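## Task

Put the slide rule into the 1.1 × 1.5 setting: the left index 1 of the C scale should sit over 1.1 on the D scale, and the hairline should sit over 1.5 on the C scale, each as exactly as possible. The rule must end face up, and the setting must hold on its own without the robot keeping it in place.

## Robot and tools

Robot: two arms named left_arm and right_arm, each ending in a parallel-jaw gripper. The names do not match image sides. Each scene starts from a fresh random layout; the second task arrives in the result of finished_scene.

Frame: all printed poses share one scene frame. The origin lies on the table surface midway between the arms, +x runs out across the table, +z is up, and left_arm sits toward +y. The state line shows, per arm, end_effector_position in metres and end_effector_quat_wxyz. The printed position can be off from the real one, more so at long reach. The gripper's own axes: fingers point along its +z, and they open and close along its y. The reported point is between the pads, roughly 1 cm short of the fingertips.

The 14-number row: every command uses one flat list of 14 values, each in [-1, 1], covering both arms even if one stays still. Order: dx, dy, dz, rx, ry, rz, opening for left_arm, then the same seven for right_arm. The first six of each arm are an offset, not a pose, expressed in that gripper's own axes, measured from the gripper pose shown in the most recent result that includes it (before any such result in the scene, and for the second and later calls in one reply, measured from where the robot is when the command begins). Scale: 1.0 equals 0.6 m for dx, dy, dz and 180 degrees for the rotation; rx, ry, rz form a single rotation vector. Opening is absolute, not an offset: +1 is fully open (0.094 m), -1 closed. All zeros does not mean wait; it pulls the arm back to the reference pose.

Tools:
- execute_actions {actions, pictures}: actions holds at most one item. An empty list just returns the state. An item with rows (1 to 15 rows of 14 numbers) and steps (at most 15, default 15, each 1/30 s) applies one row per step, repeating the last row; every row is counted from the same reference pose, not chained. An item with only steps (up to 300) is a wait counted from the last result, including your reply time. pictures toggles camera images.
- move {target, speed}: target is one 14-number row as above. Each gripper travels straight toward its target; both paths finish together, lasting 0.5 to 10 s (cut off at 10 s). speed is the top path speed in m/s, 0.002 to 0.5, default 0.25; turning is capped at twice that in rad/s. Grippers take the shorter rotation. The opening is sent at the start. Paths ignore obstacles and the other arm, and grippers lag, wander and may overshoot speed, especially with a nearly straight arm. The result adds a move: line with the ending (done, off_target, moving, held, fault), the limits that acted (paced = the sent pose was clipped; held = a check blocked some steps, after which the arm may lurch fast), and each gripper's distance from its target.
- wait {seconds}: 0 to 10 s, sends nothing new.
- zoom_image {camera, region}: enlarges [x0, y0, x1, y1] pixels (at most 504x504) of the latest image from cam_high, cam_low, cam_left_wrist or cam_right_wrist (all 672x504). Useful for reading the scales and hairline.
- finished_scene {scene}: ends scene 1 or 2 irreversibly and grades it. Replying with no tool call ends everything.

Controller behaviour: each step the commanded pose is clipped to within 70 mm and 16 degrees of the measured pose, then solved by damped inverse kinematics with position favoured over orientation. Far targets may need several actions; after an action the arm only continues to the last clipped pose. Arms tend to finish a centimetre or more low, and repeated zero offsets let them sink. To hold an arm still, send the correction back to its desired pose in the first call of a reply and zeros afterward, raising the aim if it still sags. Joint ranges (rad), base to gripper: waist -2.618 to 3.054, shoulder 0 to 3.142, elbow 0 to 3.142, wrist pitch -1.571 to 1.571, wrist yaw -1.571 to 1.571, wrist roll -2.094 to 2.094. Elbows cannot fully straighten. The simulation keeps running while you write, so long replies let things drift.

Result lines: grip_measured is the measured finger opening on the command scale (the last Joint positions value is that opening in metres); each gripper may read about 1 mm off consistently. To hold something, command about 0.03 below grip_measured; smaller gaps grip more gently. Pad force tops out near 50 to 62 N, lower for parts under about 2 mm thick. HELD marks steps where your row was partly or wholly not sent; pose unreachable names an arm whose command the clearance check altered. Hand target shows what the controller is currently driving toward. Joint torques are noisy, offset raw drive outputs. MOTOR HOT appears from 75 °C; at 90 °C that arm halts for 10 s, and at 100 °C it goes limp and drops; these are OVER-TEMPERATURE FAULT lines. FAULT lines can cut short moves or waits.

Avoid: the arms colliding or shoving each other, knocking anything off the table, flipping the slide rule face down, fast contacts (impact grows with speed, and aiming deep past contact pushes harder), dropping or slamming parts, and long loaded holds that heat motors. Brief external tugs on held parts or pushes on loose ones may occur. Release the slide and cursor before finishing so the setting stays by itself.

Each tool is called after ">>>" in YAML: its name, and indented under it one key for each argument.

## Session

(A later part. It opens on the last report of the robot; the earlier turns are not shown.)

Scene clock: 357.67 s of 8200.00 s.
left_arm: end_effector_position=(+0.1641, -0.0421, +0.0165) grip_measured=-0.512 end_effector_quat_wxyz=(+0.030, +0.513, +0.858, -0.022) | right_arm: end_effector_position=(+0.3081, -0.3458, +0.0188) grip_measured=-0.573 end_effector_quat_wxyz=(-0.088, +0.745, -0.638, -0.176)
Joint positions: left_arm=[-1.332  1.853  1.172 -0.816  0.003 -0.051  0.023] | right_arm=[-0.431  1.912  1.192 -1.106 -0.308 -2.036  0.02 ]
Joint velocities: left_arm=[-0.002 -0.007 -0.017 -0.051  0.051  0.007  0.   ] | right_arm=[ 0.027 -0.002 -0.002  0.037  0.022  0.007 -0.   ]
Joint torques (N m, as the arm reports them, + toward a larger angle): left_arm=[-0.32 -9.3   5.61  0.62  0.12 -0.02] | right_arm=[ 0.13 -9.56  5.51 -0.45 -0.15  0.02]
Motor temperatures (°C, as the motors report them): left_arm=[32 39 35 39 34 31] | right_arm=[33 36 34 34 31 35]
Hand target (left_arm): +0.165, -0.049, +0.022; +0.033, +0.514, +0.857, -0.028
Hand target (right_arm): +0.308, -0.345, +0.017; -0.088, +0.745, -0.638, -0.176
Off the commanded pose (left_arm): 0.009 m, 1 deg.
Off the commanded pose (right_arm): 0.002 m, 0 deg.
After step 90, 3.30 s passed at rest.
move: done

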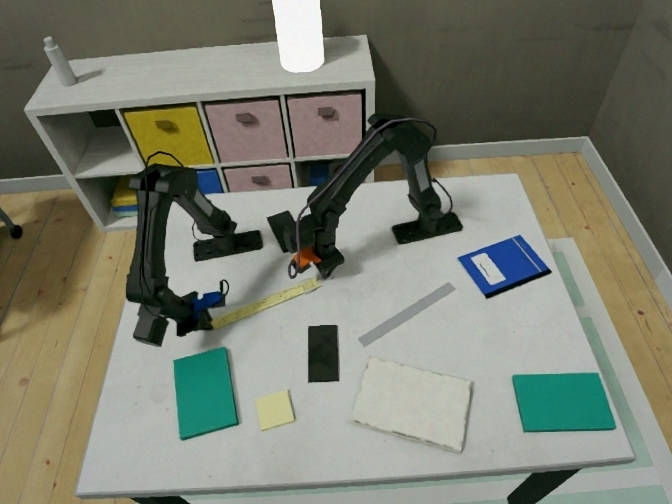

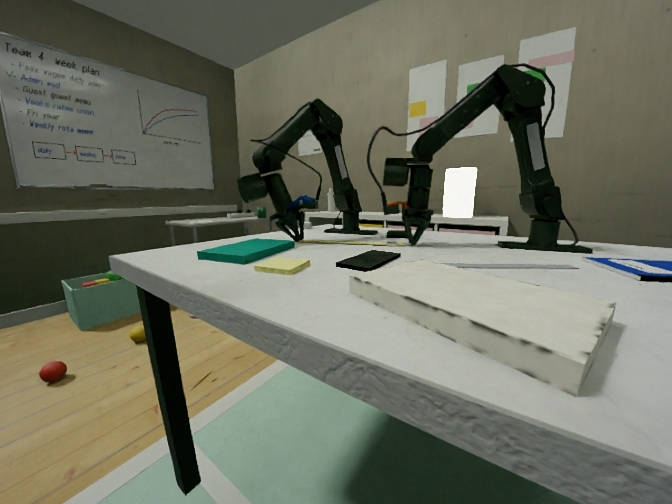

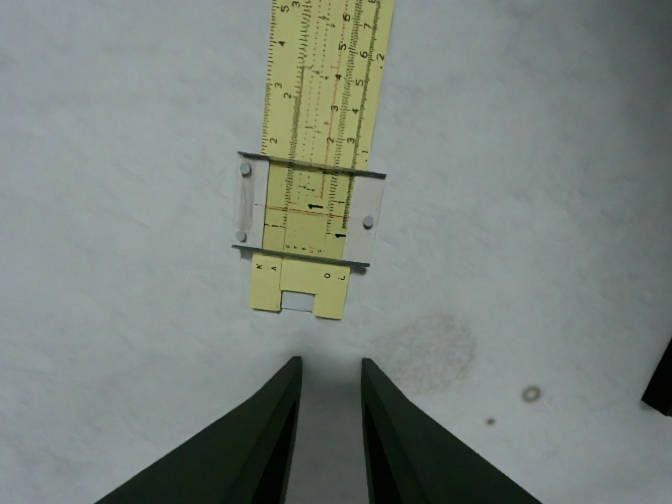

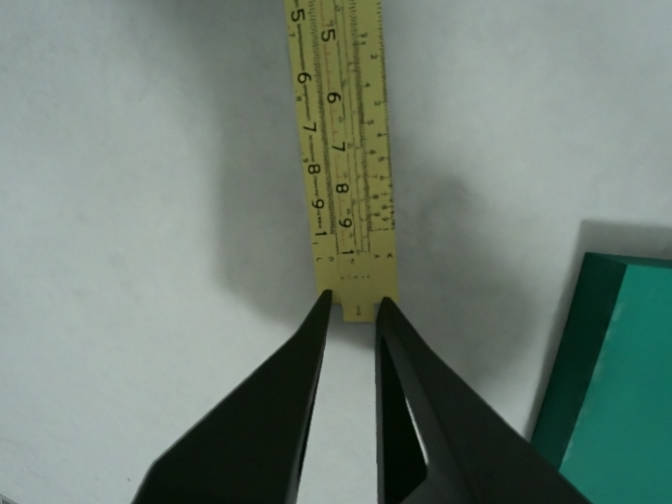

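>>> move:
  target: [-0.04,-0.003,-0.003,0,0,0,-0.51,0,0,0.004,0,0,0,-0.57]
  speed: 0.015

>>> zoom_image:
  camera: "cam_left_wrist"
  region: [230,210,410,390]

Scene clock: 363.17 s of 8200.00 s.
left_arm: end_effector_position=(+0.1711, -0.0571, +0.0144) grip_measured=-0.512 end_effector_quat_wxyz=(+0.022, +0.513, +0.858, -0.017) | right_arm: end_effector_position=(+0.3081, -0.3458, +0.0188) grip_measured=-0.573 end_effector_quat_wxyz=(-0.088, +0.745, -0.638, -0.176)
Joint positions: left_arm=[-1.332  1.928  1.265 -0.852  0.003 -0.051  0.023] | right_arm=[-0.431  1.912  1.192 -1.106 -0.308 -2.036  0.02 ]
Joint velocities: left_arm=[-0.002  0.002 -0.022  0.051  0.066 -0.022  0.   ] | right_arm=[-0.017 -0.012  0.002  0.022  0.051 -0.037 -0.001]
Joint torques (N m, as the arm reports them, + toward a larger angle): left_arm=[-0.07 -9.99  5.7   0.6   0.   -0.02] | right_arm=[ 0.23 -9.77  5.38 -0.52 -0.21  0.04]
Motor temperatures (°C, as the motors report them): left_arm=[32 39 35 39 34 31] | right_arm=[33 36 34 34 31 35]
Hand target (left_arm): +0.174, -0.064, +0.020; +0.030, +0.513, +0.858, -0.022
Hand target (right_arm): +0.308, -0.345, +0.017; -0.088, +0.745, -0.638, -0.176
Off the commanded pose (left_arm): 0.009 m, 1 deg.
Off the commanded pose (right_arm): 0.002 m, 0 deg.
After step 90, 0.60 s passed at rest.
move: done

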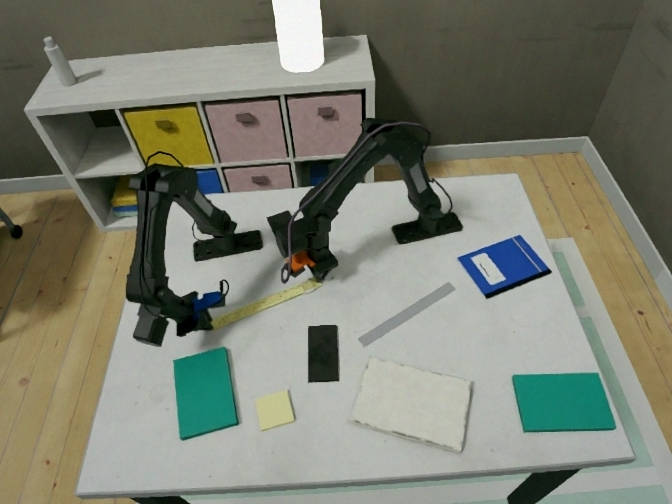

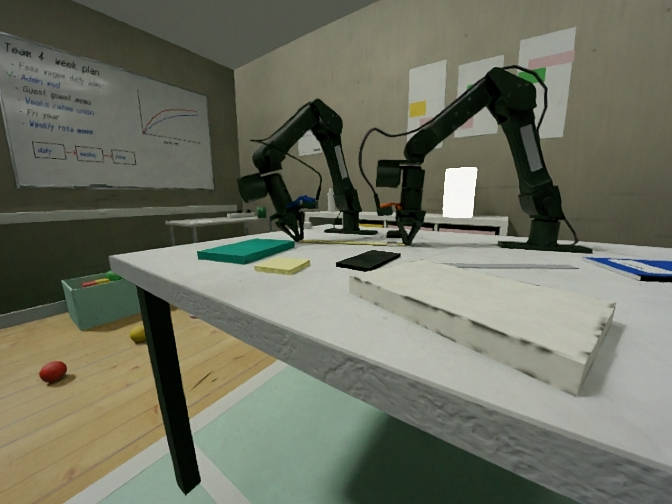

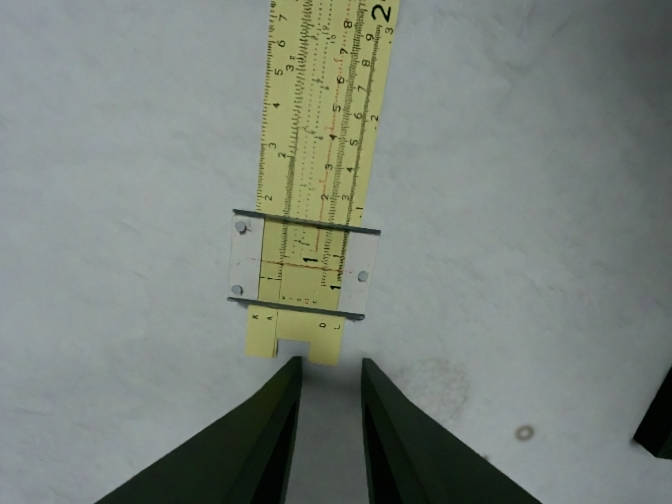

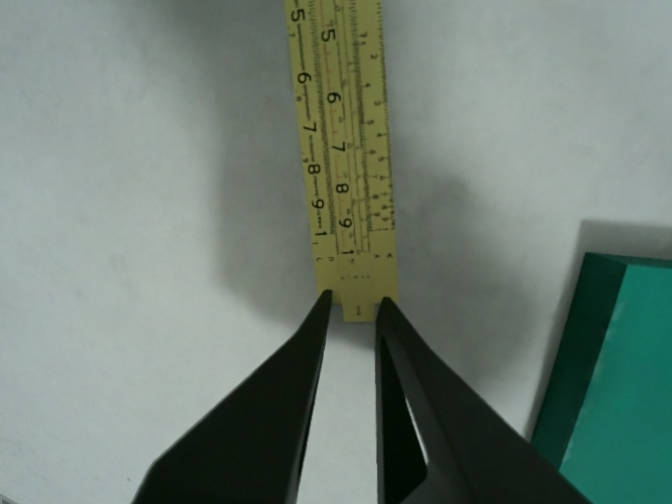

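Region (230, 210, 410, 390) of cam_left_wrist's 672x504 image, scaled by 2.800, with more detail than that image has.

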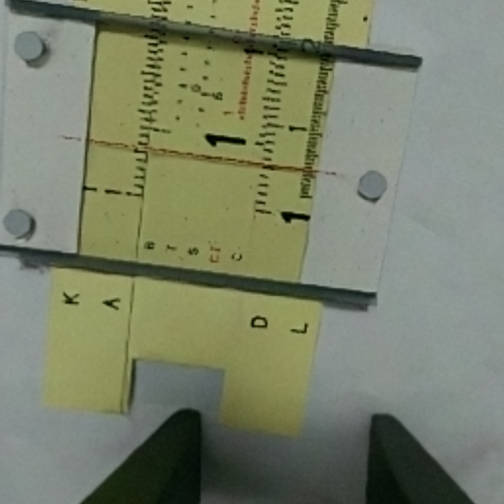

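>>> move:
  target: [-0.025,-0.001,-0.015,0,0,0,-0.51,0,0,0.004,0,0,0,-0.57]
  speed: 0.01

>>> zoom_image:
  camera: "cam_left_wrist"
  region: [230,210,410,390]

Scene clock: 367.73 s of 8200.00 s.
left_arm: end_effector_position=(+0.1744, -0.0640, +0.0183) grip_measured=-0.512 end_effector_quat_wxyz=(+0.016, +0.513, +0.858, -0.012) | right_arm: end_effector_position=(+0.3081, -0.3458, +0.0188) grip_measured=-0.573 end_effector_quat_wxyz=(-0.088, +0.745, -0.638, -0.176)
Joint positions: left_arm=[-1.332  1.963  1.332 -0.9    0.003 -0.051  0.023] | right_arm=[-0.431  1.912  1.192 -1.106 -0.308 -2.036  0.02 ]
Joint velocities: left_arm=[-0.002  0.002 -0.007  0.022 -0.022 -0.051 -0.   ] | right_arm=[-0.002  0.012 -0.002 -0.051  0.007 -0.081  0.   ]
Joint torques (N m, as the arm reports them, + toward a larger angle): left_arm=[  0.19 -10.33   5.74   0.59  -0.03   0.  ] | right_arm=[ 0.36 -9.49  5.28 -0.45 -0.18  0.  ]
Motor temperatures (°C, as the motors report them): left_arm=[32 40 35 39 34 31] | right_arm=[33 36 34 34 31 35]
Hand target (left_arm): +0.178, -0.070, +0.024; +0.023, +0.513, +0.858, -0.017
Hand target (right_arm): +0.308, -0.345, +0.017; -0.088, +0.745, -0.638, -0.176
Off the commanded pose (left_arm): 0.009 m, 1 deg.
Off the commanded pose (right_arm): 0.002 m, 0 deg.
move: done

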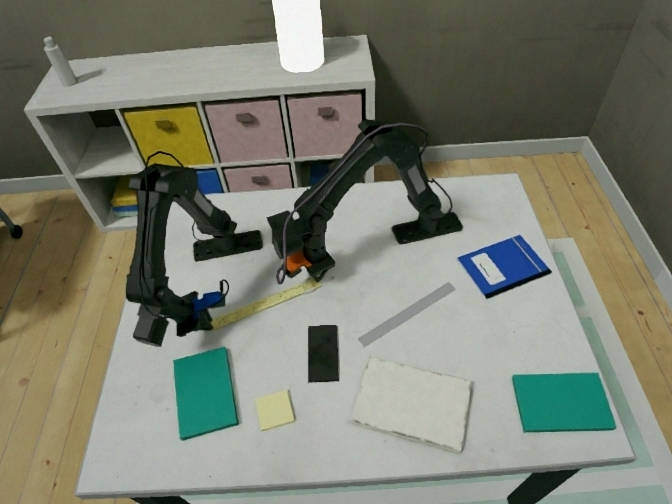

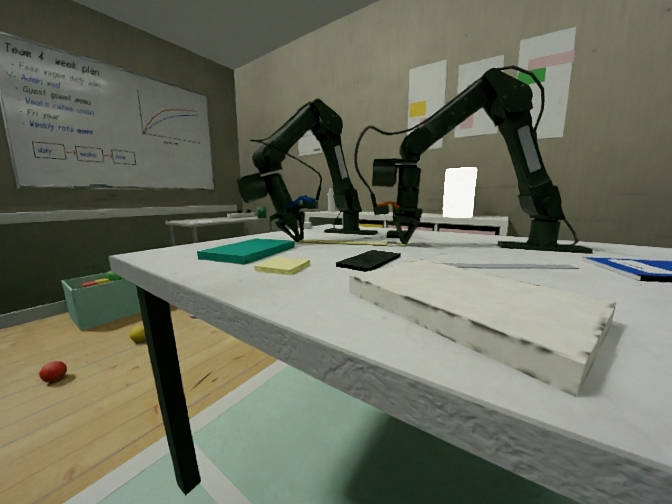

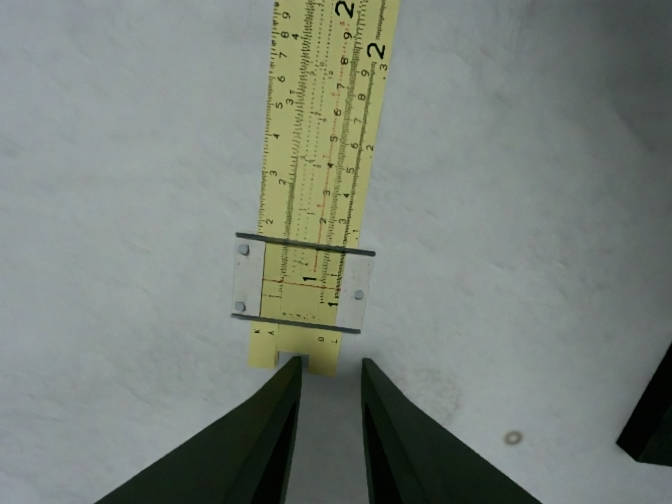

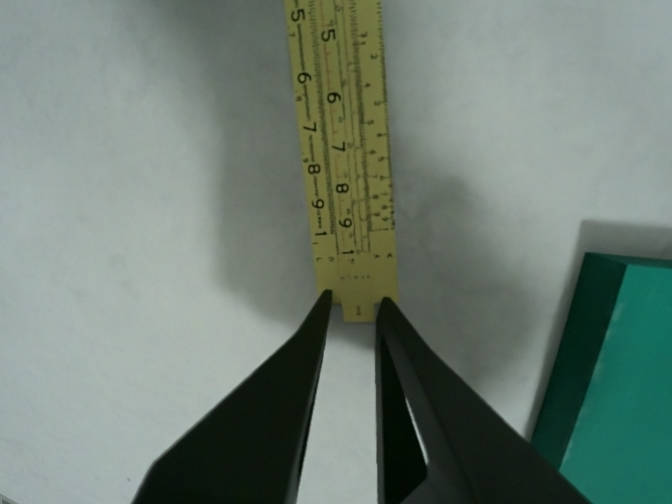

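Region (230, 210, 410, 390) of cam_left_wrist's 672x504 image, scaled by 2.800, with more detail than that image has.

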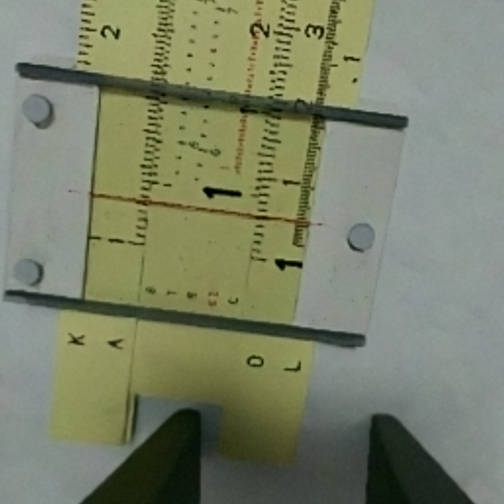

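>>> move:
  target: [-0.016,0,-0.004,0,0,0,-0.51,0,0,0.004,0,0,0,-0.57]
  speed: 0.005

>>> zoom_image:
  camera: "cam_left_wrist"
  region: [230,210,410,390]

Scene clock: 373.27 s of 8200.00 s.
left_arm: end_effector_position=(+0.1745, -0.0643, +0.0161) grip_measured=-0.512 end_effector_quat_wxyz=(+0.006, +0.513, +0.858, -0.006) | right_arm: end_effector_position=(+0.3081, -0.3458, +0.0188) grip_measured=-0.573 end_effector_quat_wxyz=(-0.088, +0.745, -0.638, -0.176)
Joint positions: left_arm=[-1.332  1.988  1.359 -0.926  0.003 -0.051  0.023] | right_arm=[-0.431  1.912  1.192 -1.106 -0.308 -2.036  0.02 ]
Joint velocities: left_arm=[ 0.002 -0.002  0.002 -0.022  0.007  0.037  0.   ] | right_arm=[-0.007  0.002 -0.012  0.007 -0.037 -0.022  0.   ]
Joint torques (N m, as the arm reports them, + toward a larger angle): left_arm=[  0.15 -10.37   5.75   0.61   0.01   0.01] | right_arm=[ 0.31 -9.54  5.26 -0.52 -0.16 -0.01]
Motor temperatures (°C, as the motors report them): left_arm=[32 40 35 38 34 31] | right_arm=[33 36 34 34 31 35]
Hand target (left_arm): +0.179, -0.072, +0.021; +0.016, +0.513, +0.858, -0.012
Hand target (right_arm): +0.308, -0.345, +0.017; -0.088, +0.745, -0.638, -0.176
Off the commanded pose (left_arm): 0.010 m, 1 deg.
Off the commanded pose (right_arm): 0.002 m, 0 deg.
After step 90, 0.27 s passed at rest.
move: done

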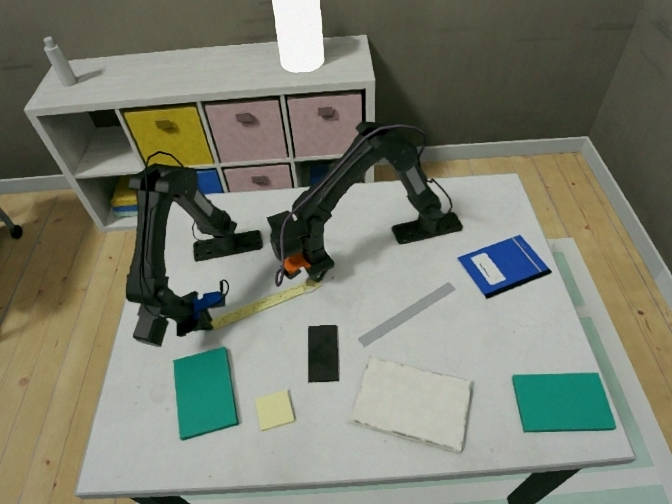

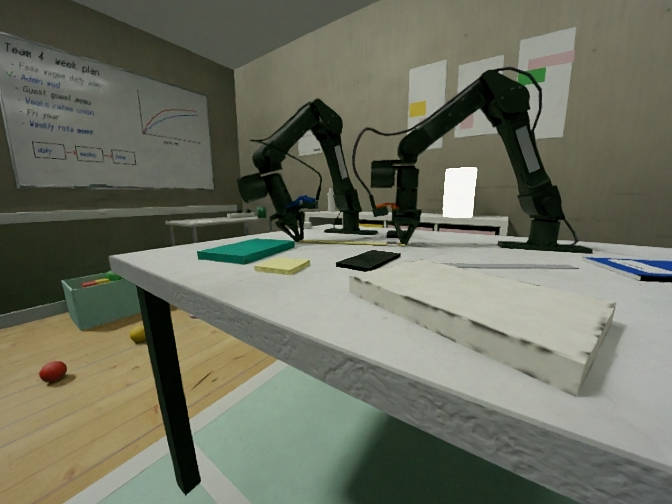

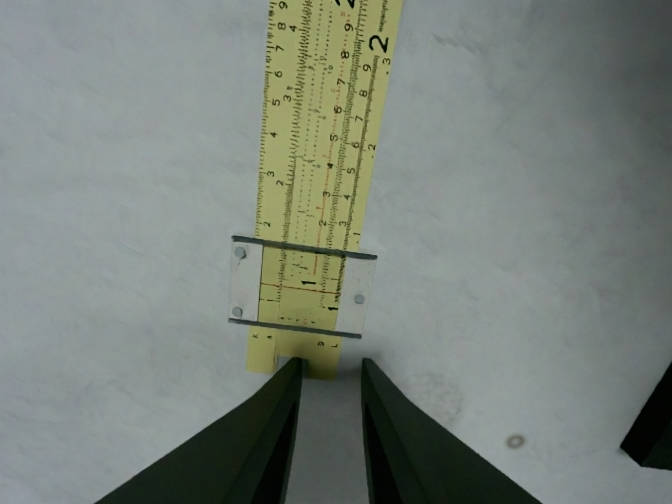

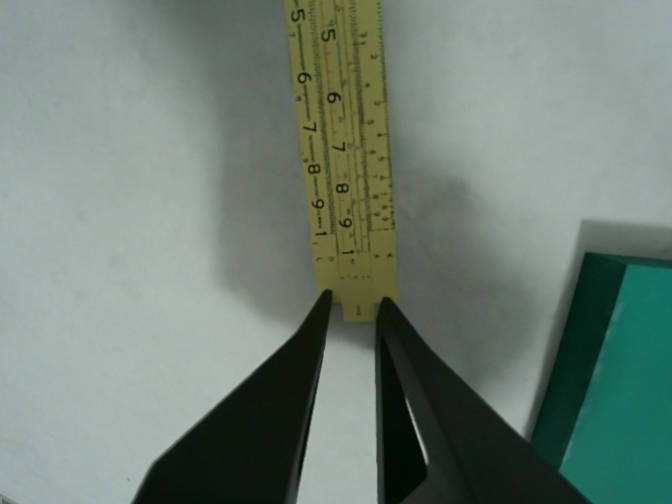

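Region (230, 210, 410, 390) of cam_left_wrist's 672x504 image, scaled by 2.800, with more detail than that image has.

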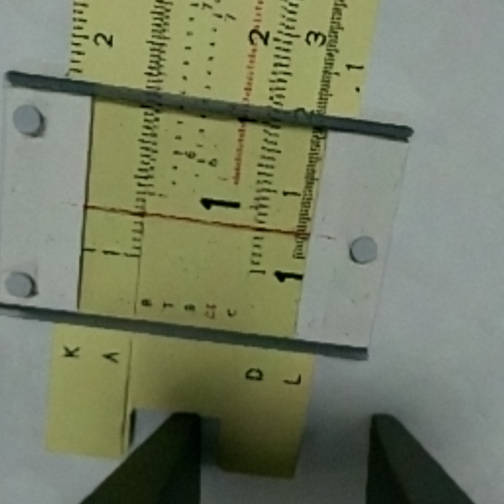

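Seated in the groove. Pushing forward with the height held.

>>> move:
  target: [-0.018,0,-0.009,0,0,0,-0.51,0,0,0.004,0,0,0,-0.57]
  speed: 0.005

>>> zoom_image:
  camera: "cam_left_wrist"
  region: [270,230,370,330]

Scene clock: 377.70 s of 8200.00 s.
left_arm: end_effector_position=(+0.1746, -0.0645, +0.0164) grip_measured=-0.512 end_effector_quat_wxyz=(-0.007, +0.513, +0.858, +0.002) | right_arm: end_effector_position=(+0.3081, -0.3458, +0.0188) grip_measured=-0.573 end_effector_quat_wxyz=(-0.088, +0.745, -0.638, -0.176)
Joint positions: left_arm=[-1.332  2.014  1.399 -0.97   0.003 -0.051  0.023] | right_arm=[-0.431  1.912  1.192 -1.106 -0.308 -2.036  0.02 ]
Joint velocities: left_arm=[-0.002 -0.007  0.002 -0.037 -0.022 -0.022 -0.001] | right_arm=[ 0.002 -0.017  0.022 -0.007  0.007 -0.007  0.   ]
Joint torques (N m, as the arm reports them, + toward a larger angle): left_arm=[  0.18 -10.69   5.56   0.6    0.     0.01] | right_arm=[ 0.44 -9.41  5.12 -0.45 -0.16 -0.03]
Motor temperatures (°C, as the motors report them): left_arm=[32 40 35 38 34 31] | right_arm=[33 36 34 34 31 35]
Hand target (left_arm): +0.180, -0.073, +0.022; +0.006, +0.513, +0.858, -0.006
Hand target (right_arm): +0.308, -0.345, +0.017; -0.088, +0.745, -0.638, -0.176
Off the commanded pose (left_arm): 0.012 m, 2 deg.
Off the commanded pose (right_arm): 0.002 m, 0 deg.
move: off_target (left_arm)

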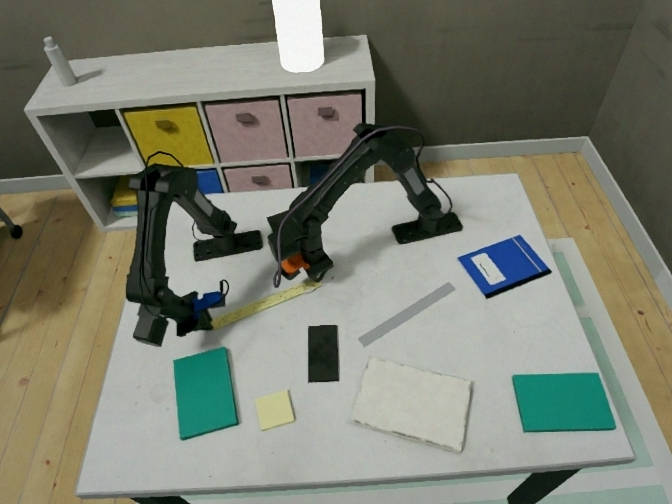

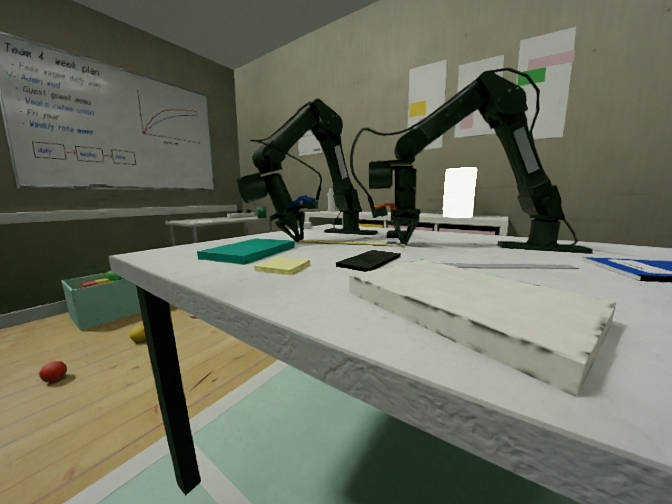

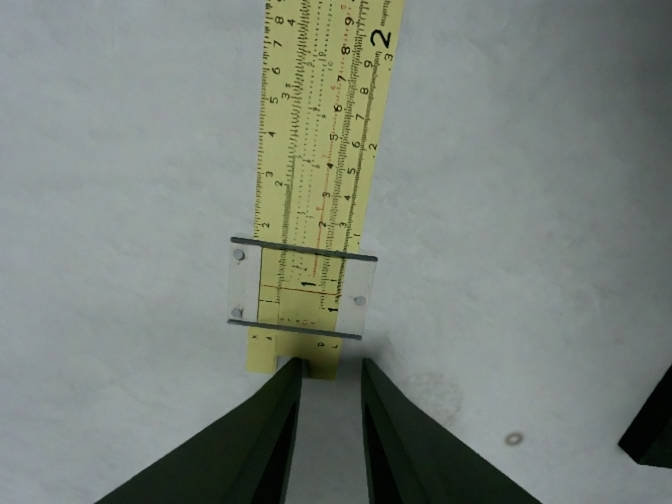

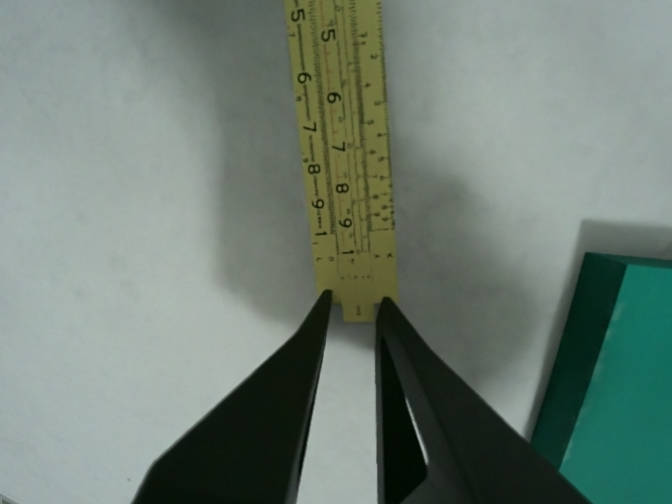

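Region (270, 230, 370, 330) of cam_left_wrist's 672x504 image, scaled by 5.040, with more detail than that image has.

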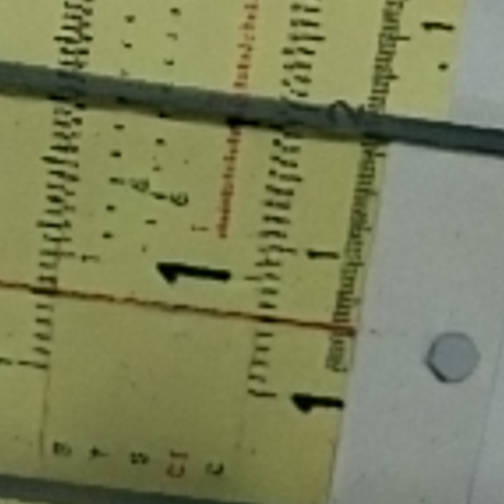

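>>> move:
  target: [-0.016,0,-0.008,0,-0.025,0,-0.51,0,0,0.004,0,0,0,-0.57]
  speed: 0.005

>>> zoom_image:
  camera: "cam_left_wrist"
  region: [270,230,370,330]

Scene clock: 390.93 s of 8200.00 s.
left_arm: end_effector_position=(+0.1745, -0.0644, +0.0158) grip_measured=-0.512 end_effector_quat_wxyz=(+0.002, +0.513, +0.858, -0.004) | right_arm: end_effector_position=(+0.3081, -0.3458, +0.0188) grip_measured=-0.573 end_effector_quat_wxyz=(-0.088, +0.745, -0.638, -0.176)
Joint positions: left_arm=[-1.332  1.995  1.369 -0.936  0.003 -0.051  0.023] | right_arm=[-0.431  1.912  1.192 -1.106 -0.308 -2.036  0.02 ]
Joint velocities: left_arm=[-0.002  0.007 -0.007 -0.051  0.037  0.007  0.001] | right_arm=[-0.012  0.002 -0.002  0.022 -0.037  0.007  0.   ]
Joint torques (N m, as the arm reports them, + toward a larger angle): left_arm=[ -0.03 -12.6    2.95   1.04  -0.03  -0.01] | right_arm=[ 0.31 -9.51  5.39 -0.47 -0.18  0.03]
Motor temperatures (°C, as the motors report them): left_arm=[32 41 35 38 34 31] | right_arm=[33 36 34 34 31 35]
Hand target (left_arm): +0.179, -0.073, +0.021; +0.027, +0.513, +0.858, -0.017
Hand target (right_arm): +0.308, -0.345, +0.017; -0.088, +0.745, -0.638, -0.176
Off the commanded pose (left_arm): 0.011 m, 3 deg.
Off the commanded pose (right_arm): 0.002 m, 0 deg.
After step 90, 2.17 s passed at rest.
move: off_target (left_arm)

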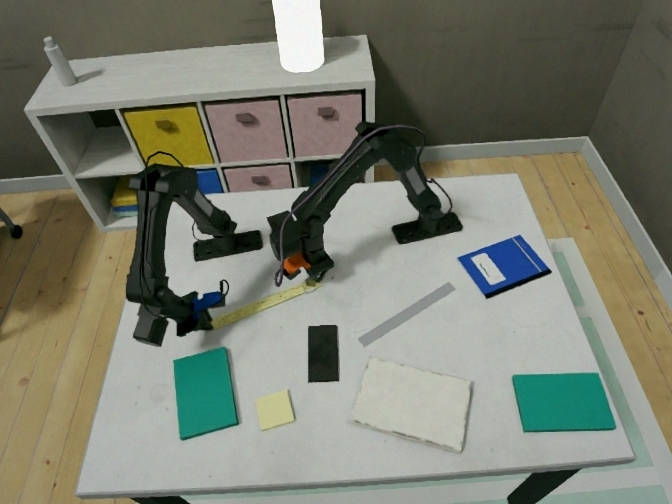

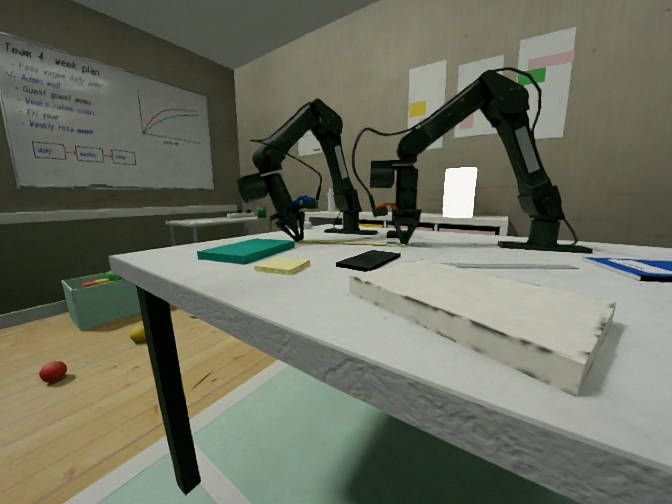

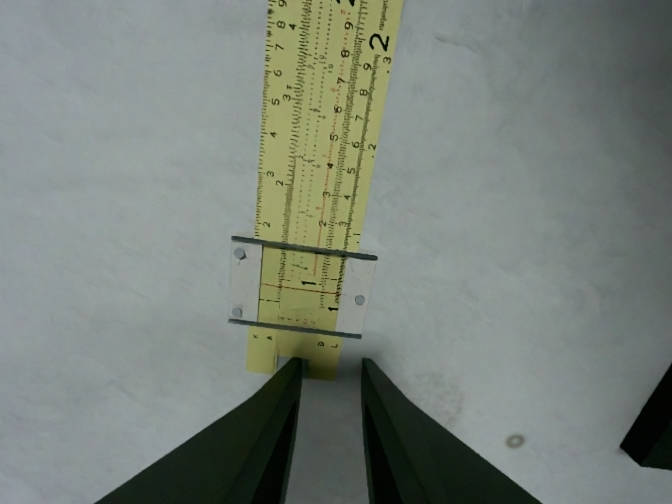

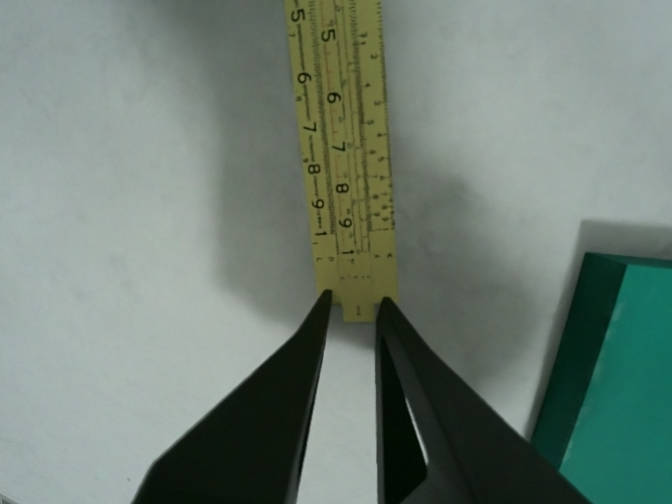

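Region (270, 230, 370, 330) of cam_left_wrist's 672x504 image, scaled by 5.040, with more detail than that image has.

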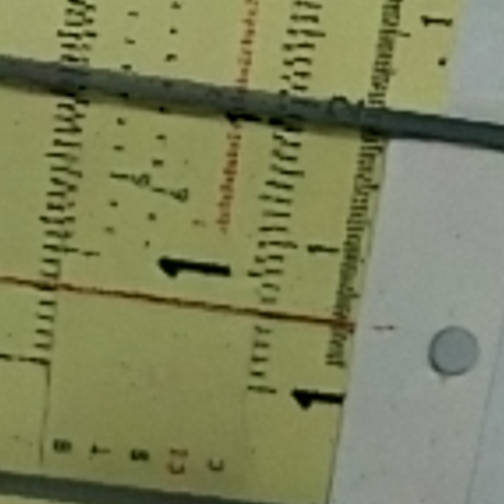

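>>> move:
  target: [-0.018,0,-0.017,0,-0.012,0,-0.51,0,0,0.004,0,0,0,-0.57]
  speed: 0.005

>>> zoom_image:
  camera: "cam_left_wrist"
  region: [270,230,370,330]

Scene clock: 399.60 s of 8200.00 s.
left_arm: end_effector_position=(+0.1745, -0.0643, +0.0162) grip_measured=-0.512 end_effector_quat_wxyz=(+0.002, +0.513, +0.858, -0.003) | right_arm: end_effector_position=(+0.3081, -0.3458, +0.0188) grip_measured=-0.573 end_effector_quat_wxyz=(-0.088, +0.745, -0.638, -0.176)
Joint positions: left_arm=[-1.332  1.995  1.37  -0.939  0.003 -0.051  0.023] | right_arm=[-0.431  1.912  1.192 -1.106 -0.308 -2.036  0.02 ]
Joint velocities: left_arm=[ 0.007 -0.017 -0.002 -0.081 -0.037 -0.037 -0.   ] | right_arm=[ 0.012  0.002  0.017  0.007  0.007 -0.007 -0.001]
Joint torques (N m, as the arm reports them, + toward a larger angle): left_arm=[  0.06 -11.68   5.71   0.58  -0.02   0.02] | right_arm=[ 0.18 -9.44  5.57 -0.47 -0.19 -0.01]
Motor temperatures (°C, as the motors report them): left_arm=[32 41 35 38 34 31] | right_arm=[33 36 34 34 31 35]
Hand target (left_arm): +0.180, -0.073, +0.026; +0.019, +0.513, +0.858, -0.013
Hand target (right_arm): +0.308, -0.345, +0.017; -0.088, +0.745, -0.638, -0.176
Off the commanded pose (left_arm): 0.015 m, 2 deg.
Off the commanded pose (right_arm): 0.002 m, 0 deg.
After step 90, 1.67 s passed at rest.
move: off_target (left_arm)

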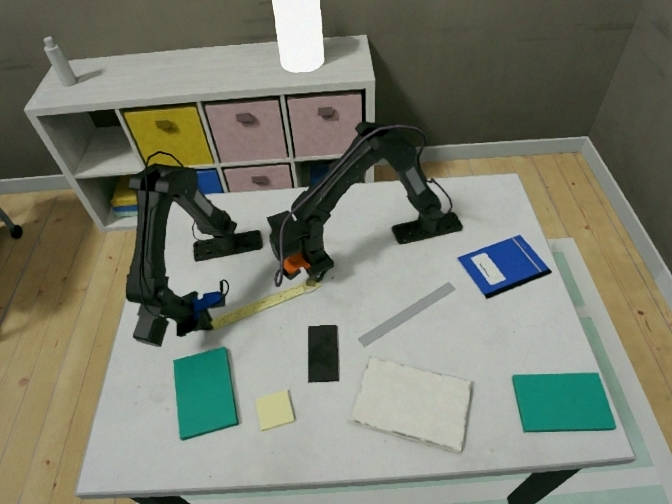

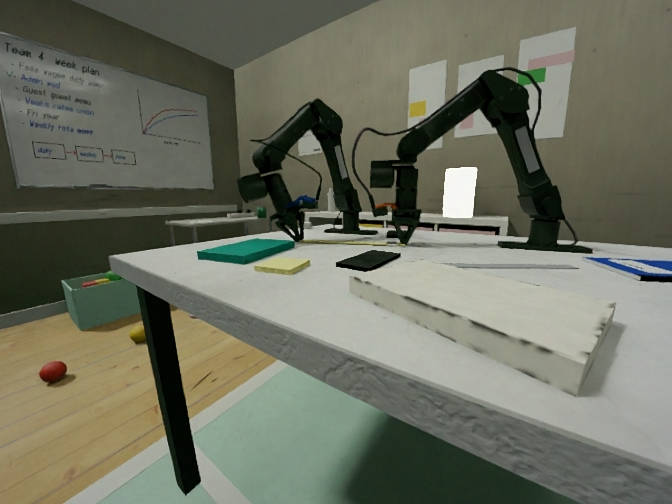

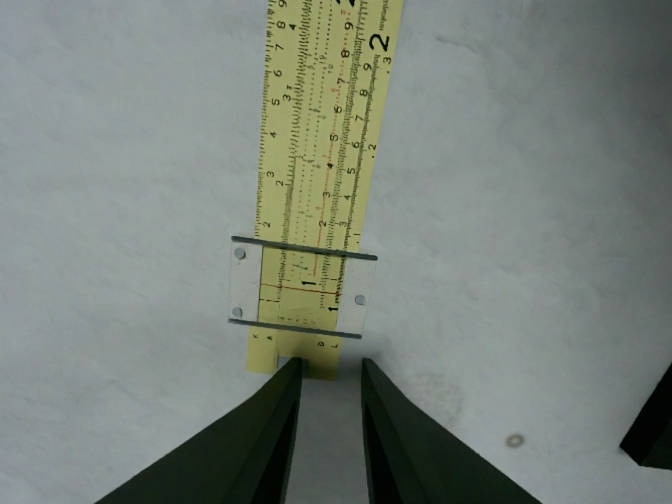

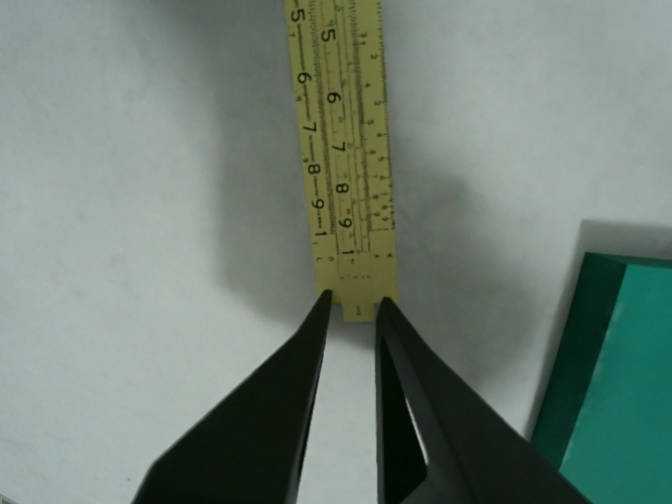

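Region (270, 230, 370, 330) of cam_left_wrist's 672x504 image, scaled by 5.040, with more detail than that image has.

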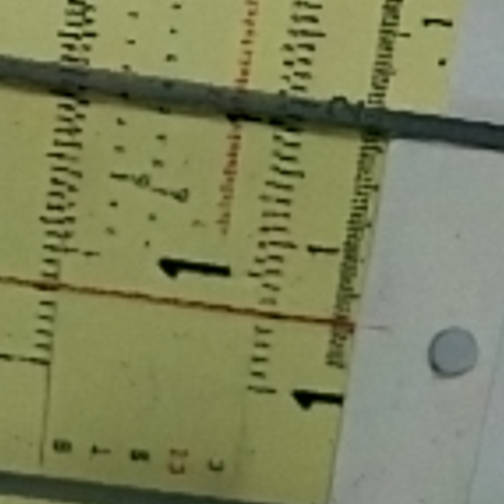

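>>> move:
  target: [-0.032,0,-0.022,0,-0.02,0,-0.51,0,0,0.004,0,0,0,-0.57]
  speed: 0.005

>>> zoom_image:
  camera: "cam_left_wrist"
  region: [270,230,370,330]

Scene clock: 408.83 s of 8200.00 s.
left_arm: end_effector_position=(+0.1771, -0.0699, +0.0207) grip_measured=-0.512 end_effector_quat_wxyz=(+0.009, +0.513, +0.858, -0.008) | right_arm: end_effector_position=(+0.3081, -0.3458, +0.0188) grip_measured=-0.573 end_effector_quat_wxyz=(-0.088, +0.745, -0.638, -0.176)
Joint positions: left_arm=[-1.332  1.995  1.389 -0.94   0.003 -0.051  0.023] | right_arm=[-0.431  1.912  1.192 -1.106 -0.308 -2.036  0.02 ]
Joint velocities: left_arm=[ 0.012 -0.007  0.007  0.007 -0.095  0.007 -0.   ] | right_arm=[-0.002 -0.007  0.007 -0.037  0.007  0.081  0.   ]
Joint torques (N m, as the arm reports them, + toward a larger angle): left_arm=[  0.22 -11.38   5.8    0.74  -0.03  -0.01] | right_arm=[ 0.52 -9.56  5.19 -0.45 -0.16 -0.03]
Motor temperatures (°C, as the motors report them): left_arm=[32 41 35 38 34 31] | right_arm=[33 36 34 34 31 35]
Hand target (left_arm): +0.184, -0.081, +0.030; +0.030, +0.513, +0.858, -0.019
Hand target (right_arm): +0.308, -0.345, +0.017; -0.088, +0.745, -0.638, -0.176
Off the commanded pose (left_arm): 0.016 m, 3 deg.
Off the commanded pose (right_arm): 0.002 m, 0 deg.
move: off_target (left_arm)

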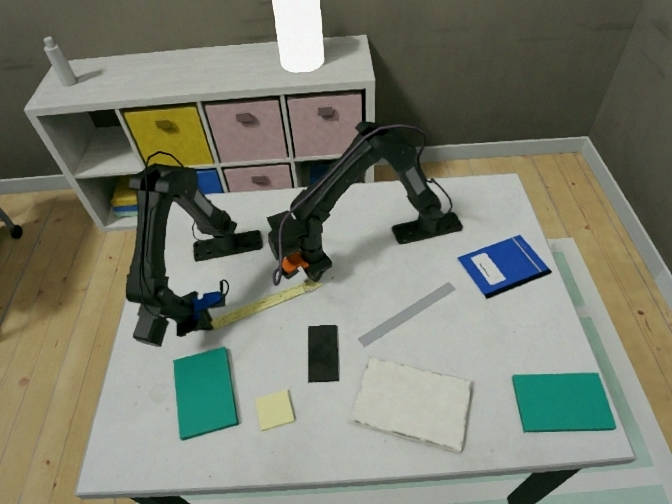

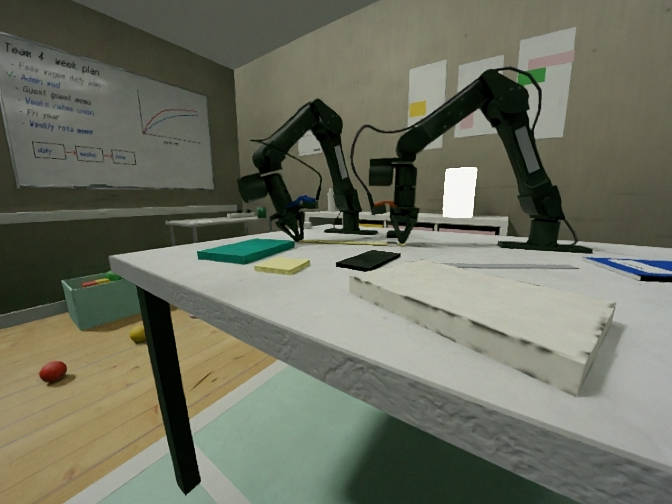

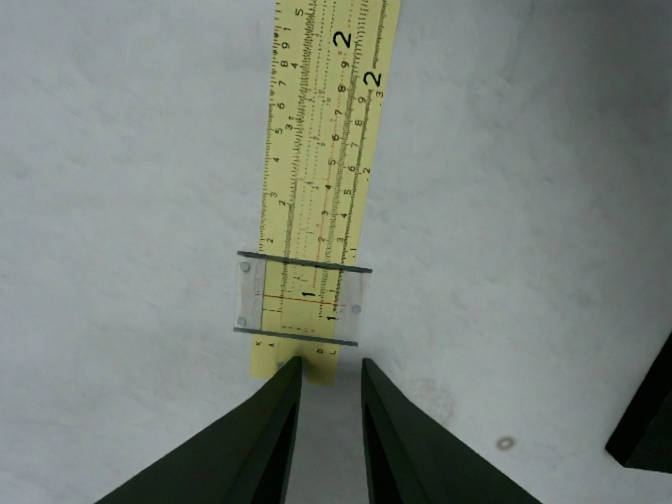

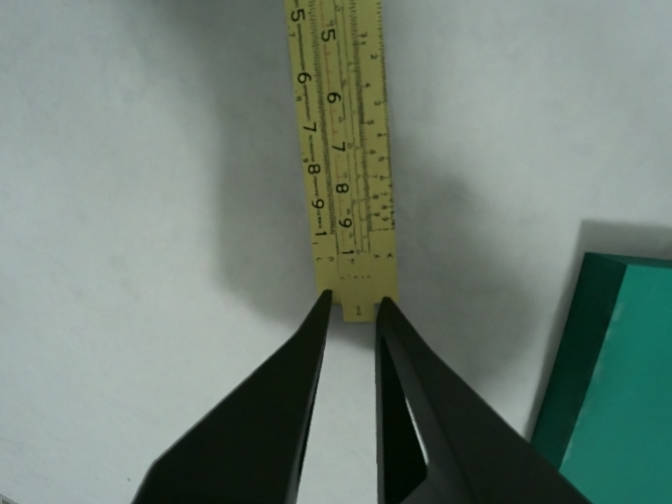

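Region (270, 230, 370, 330) of cam_left_wrist's 672x504 image, scaled by 5.040, with more detail than that image has.

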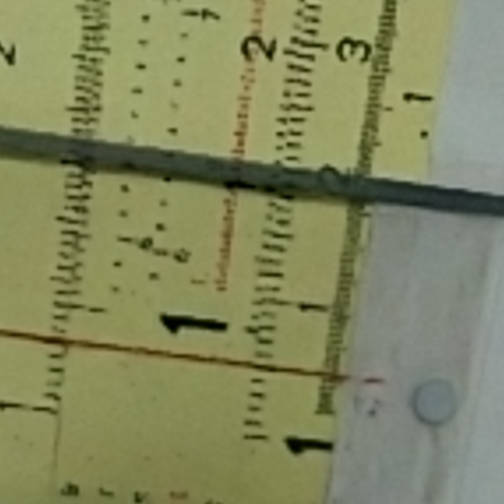

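>>> move:
  target: [0.016,0,-0.002,0,0,0,-0.51,0,0,0.004,0,0,0,-0.57]
  speed: 0.01

>>> zoom_image:
  camera: "cam_left_wrist"
  region: [230,230,390,390]

Scene clock: 414.73 s of 8200.00 s.
left_arm: end_effector_position=(+0.1755, -0.0665, +0.0183) grip_measured=-0.512 end_effector_quat_wxyz=(+0.012, +0.513, +0.858, -0.010) | right_arm: end_effector_position=(+0.3081, -0.3458, +0.0188) grip_measured=-0.573 end_effector_quat_wxyz=(-0.088, +0.745, -0.638, -0.176)
Joint positions: left_arm=[-1.332  1.981  1.359 -0.918  0.003 -0.051  0.023] | right_arm=[-0.431  1.912  1.192 -1.106 -0.308 -2.036  0.02 ]
Joint velocities: left_arm=[-0.002  0.007  0.002  0.007 -0.022 -0.051 -0.   ] | right_arm=[-0.002 -0.002  0.002  0.007  0.095  0.007 -0.   ]
Joint torques (N m, as the arm reports them, + toward a larger angle): left_arm=[ -0.15 -12.45   2.65   0.48   0.02  -0.02] | right_arm=[ 0.46 -9.54  5.47 -0.5  -0.17  0.  ]
Motor temperatures (°C, as the motors report them): left_arm=[32 42 35 38 34 31] | right_arm=[33 37 34 34 31 35]
Hand target (left_arm): +0.172, -0.061, +0.021; +0.009, +0.513, +0.858, -0.008
Hand target (right_arm): +0.308, -0.345, +0.017; -0.088, +0.745, -0.638, -0.176
Off the commanded pose (left_arm): 0.007 m, 0 deg.
Off the commanded pose (right_arm): 0.002 m, 0 deg.
After step 90, 1.70 s passed at rest.
move: done

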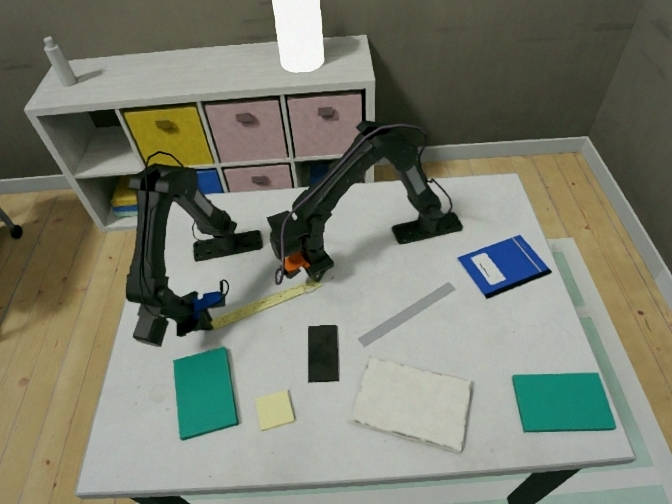

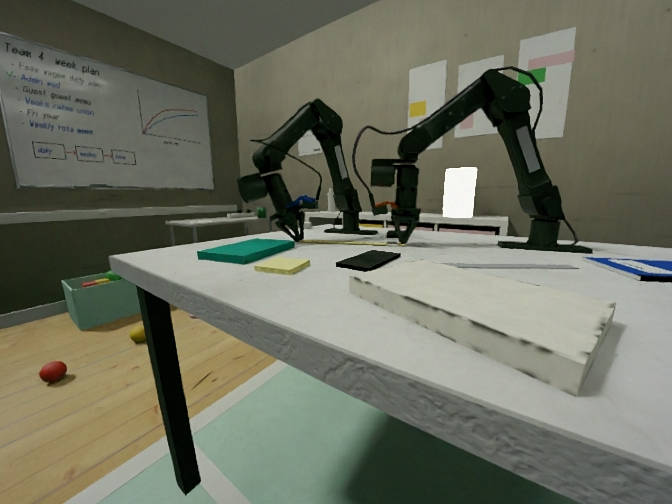

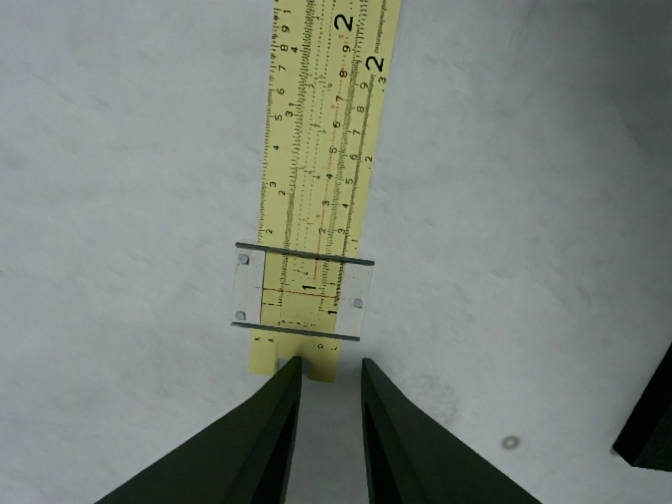

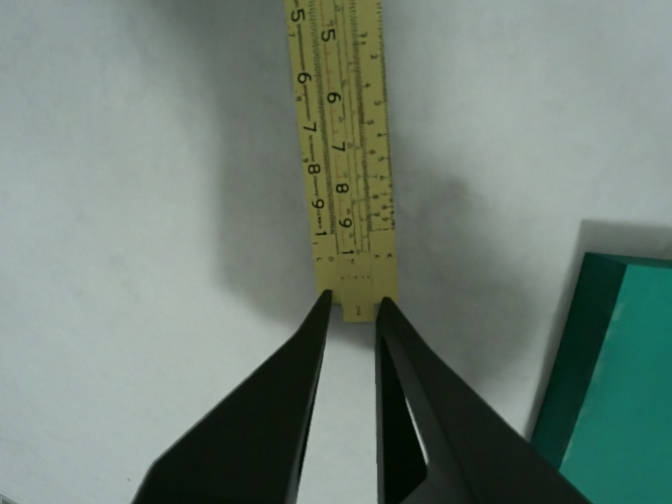

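Region (230, 230, 390, 390) of cam_left_wrist's 672x504 image, scaled by 3.150, with more detail than that image has.

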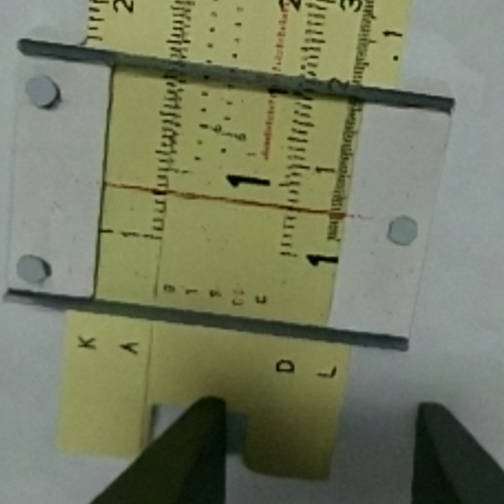

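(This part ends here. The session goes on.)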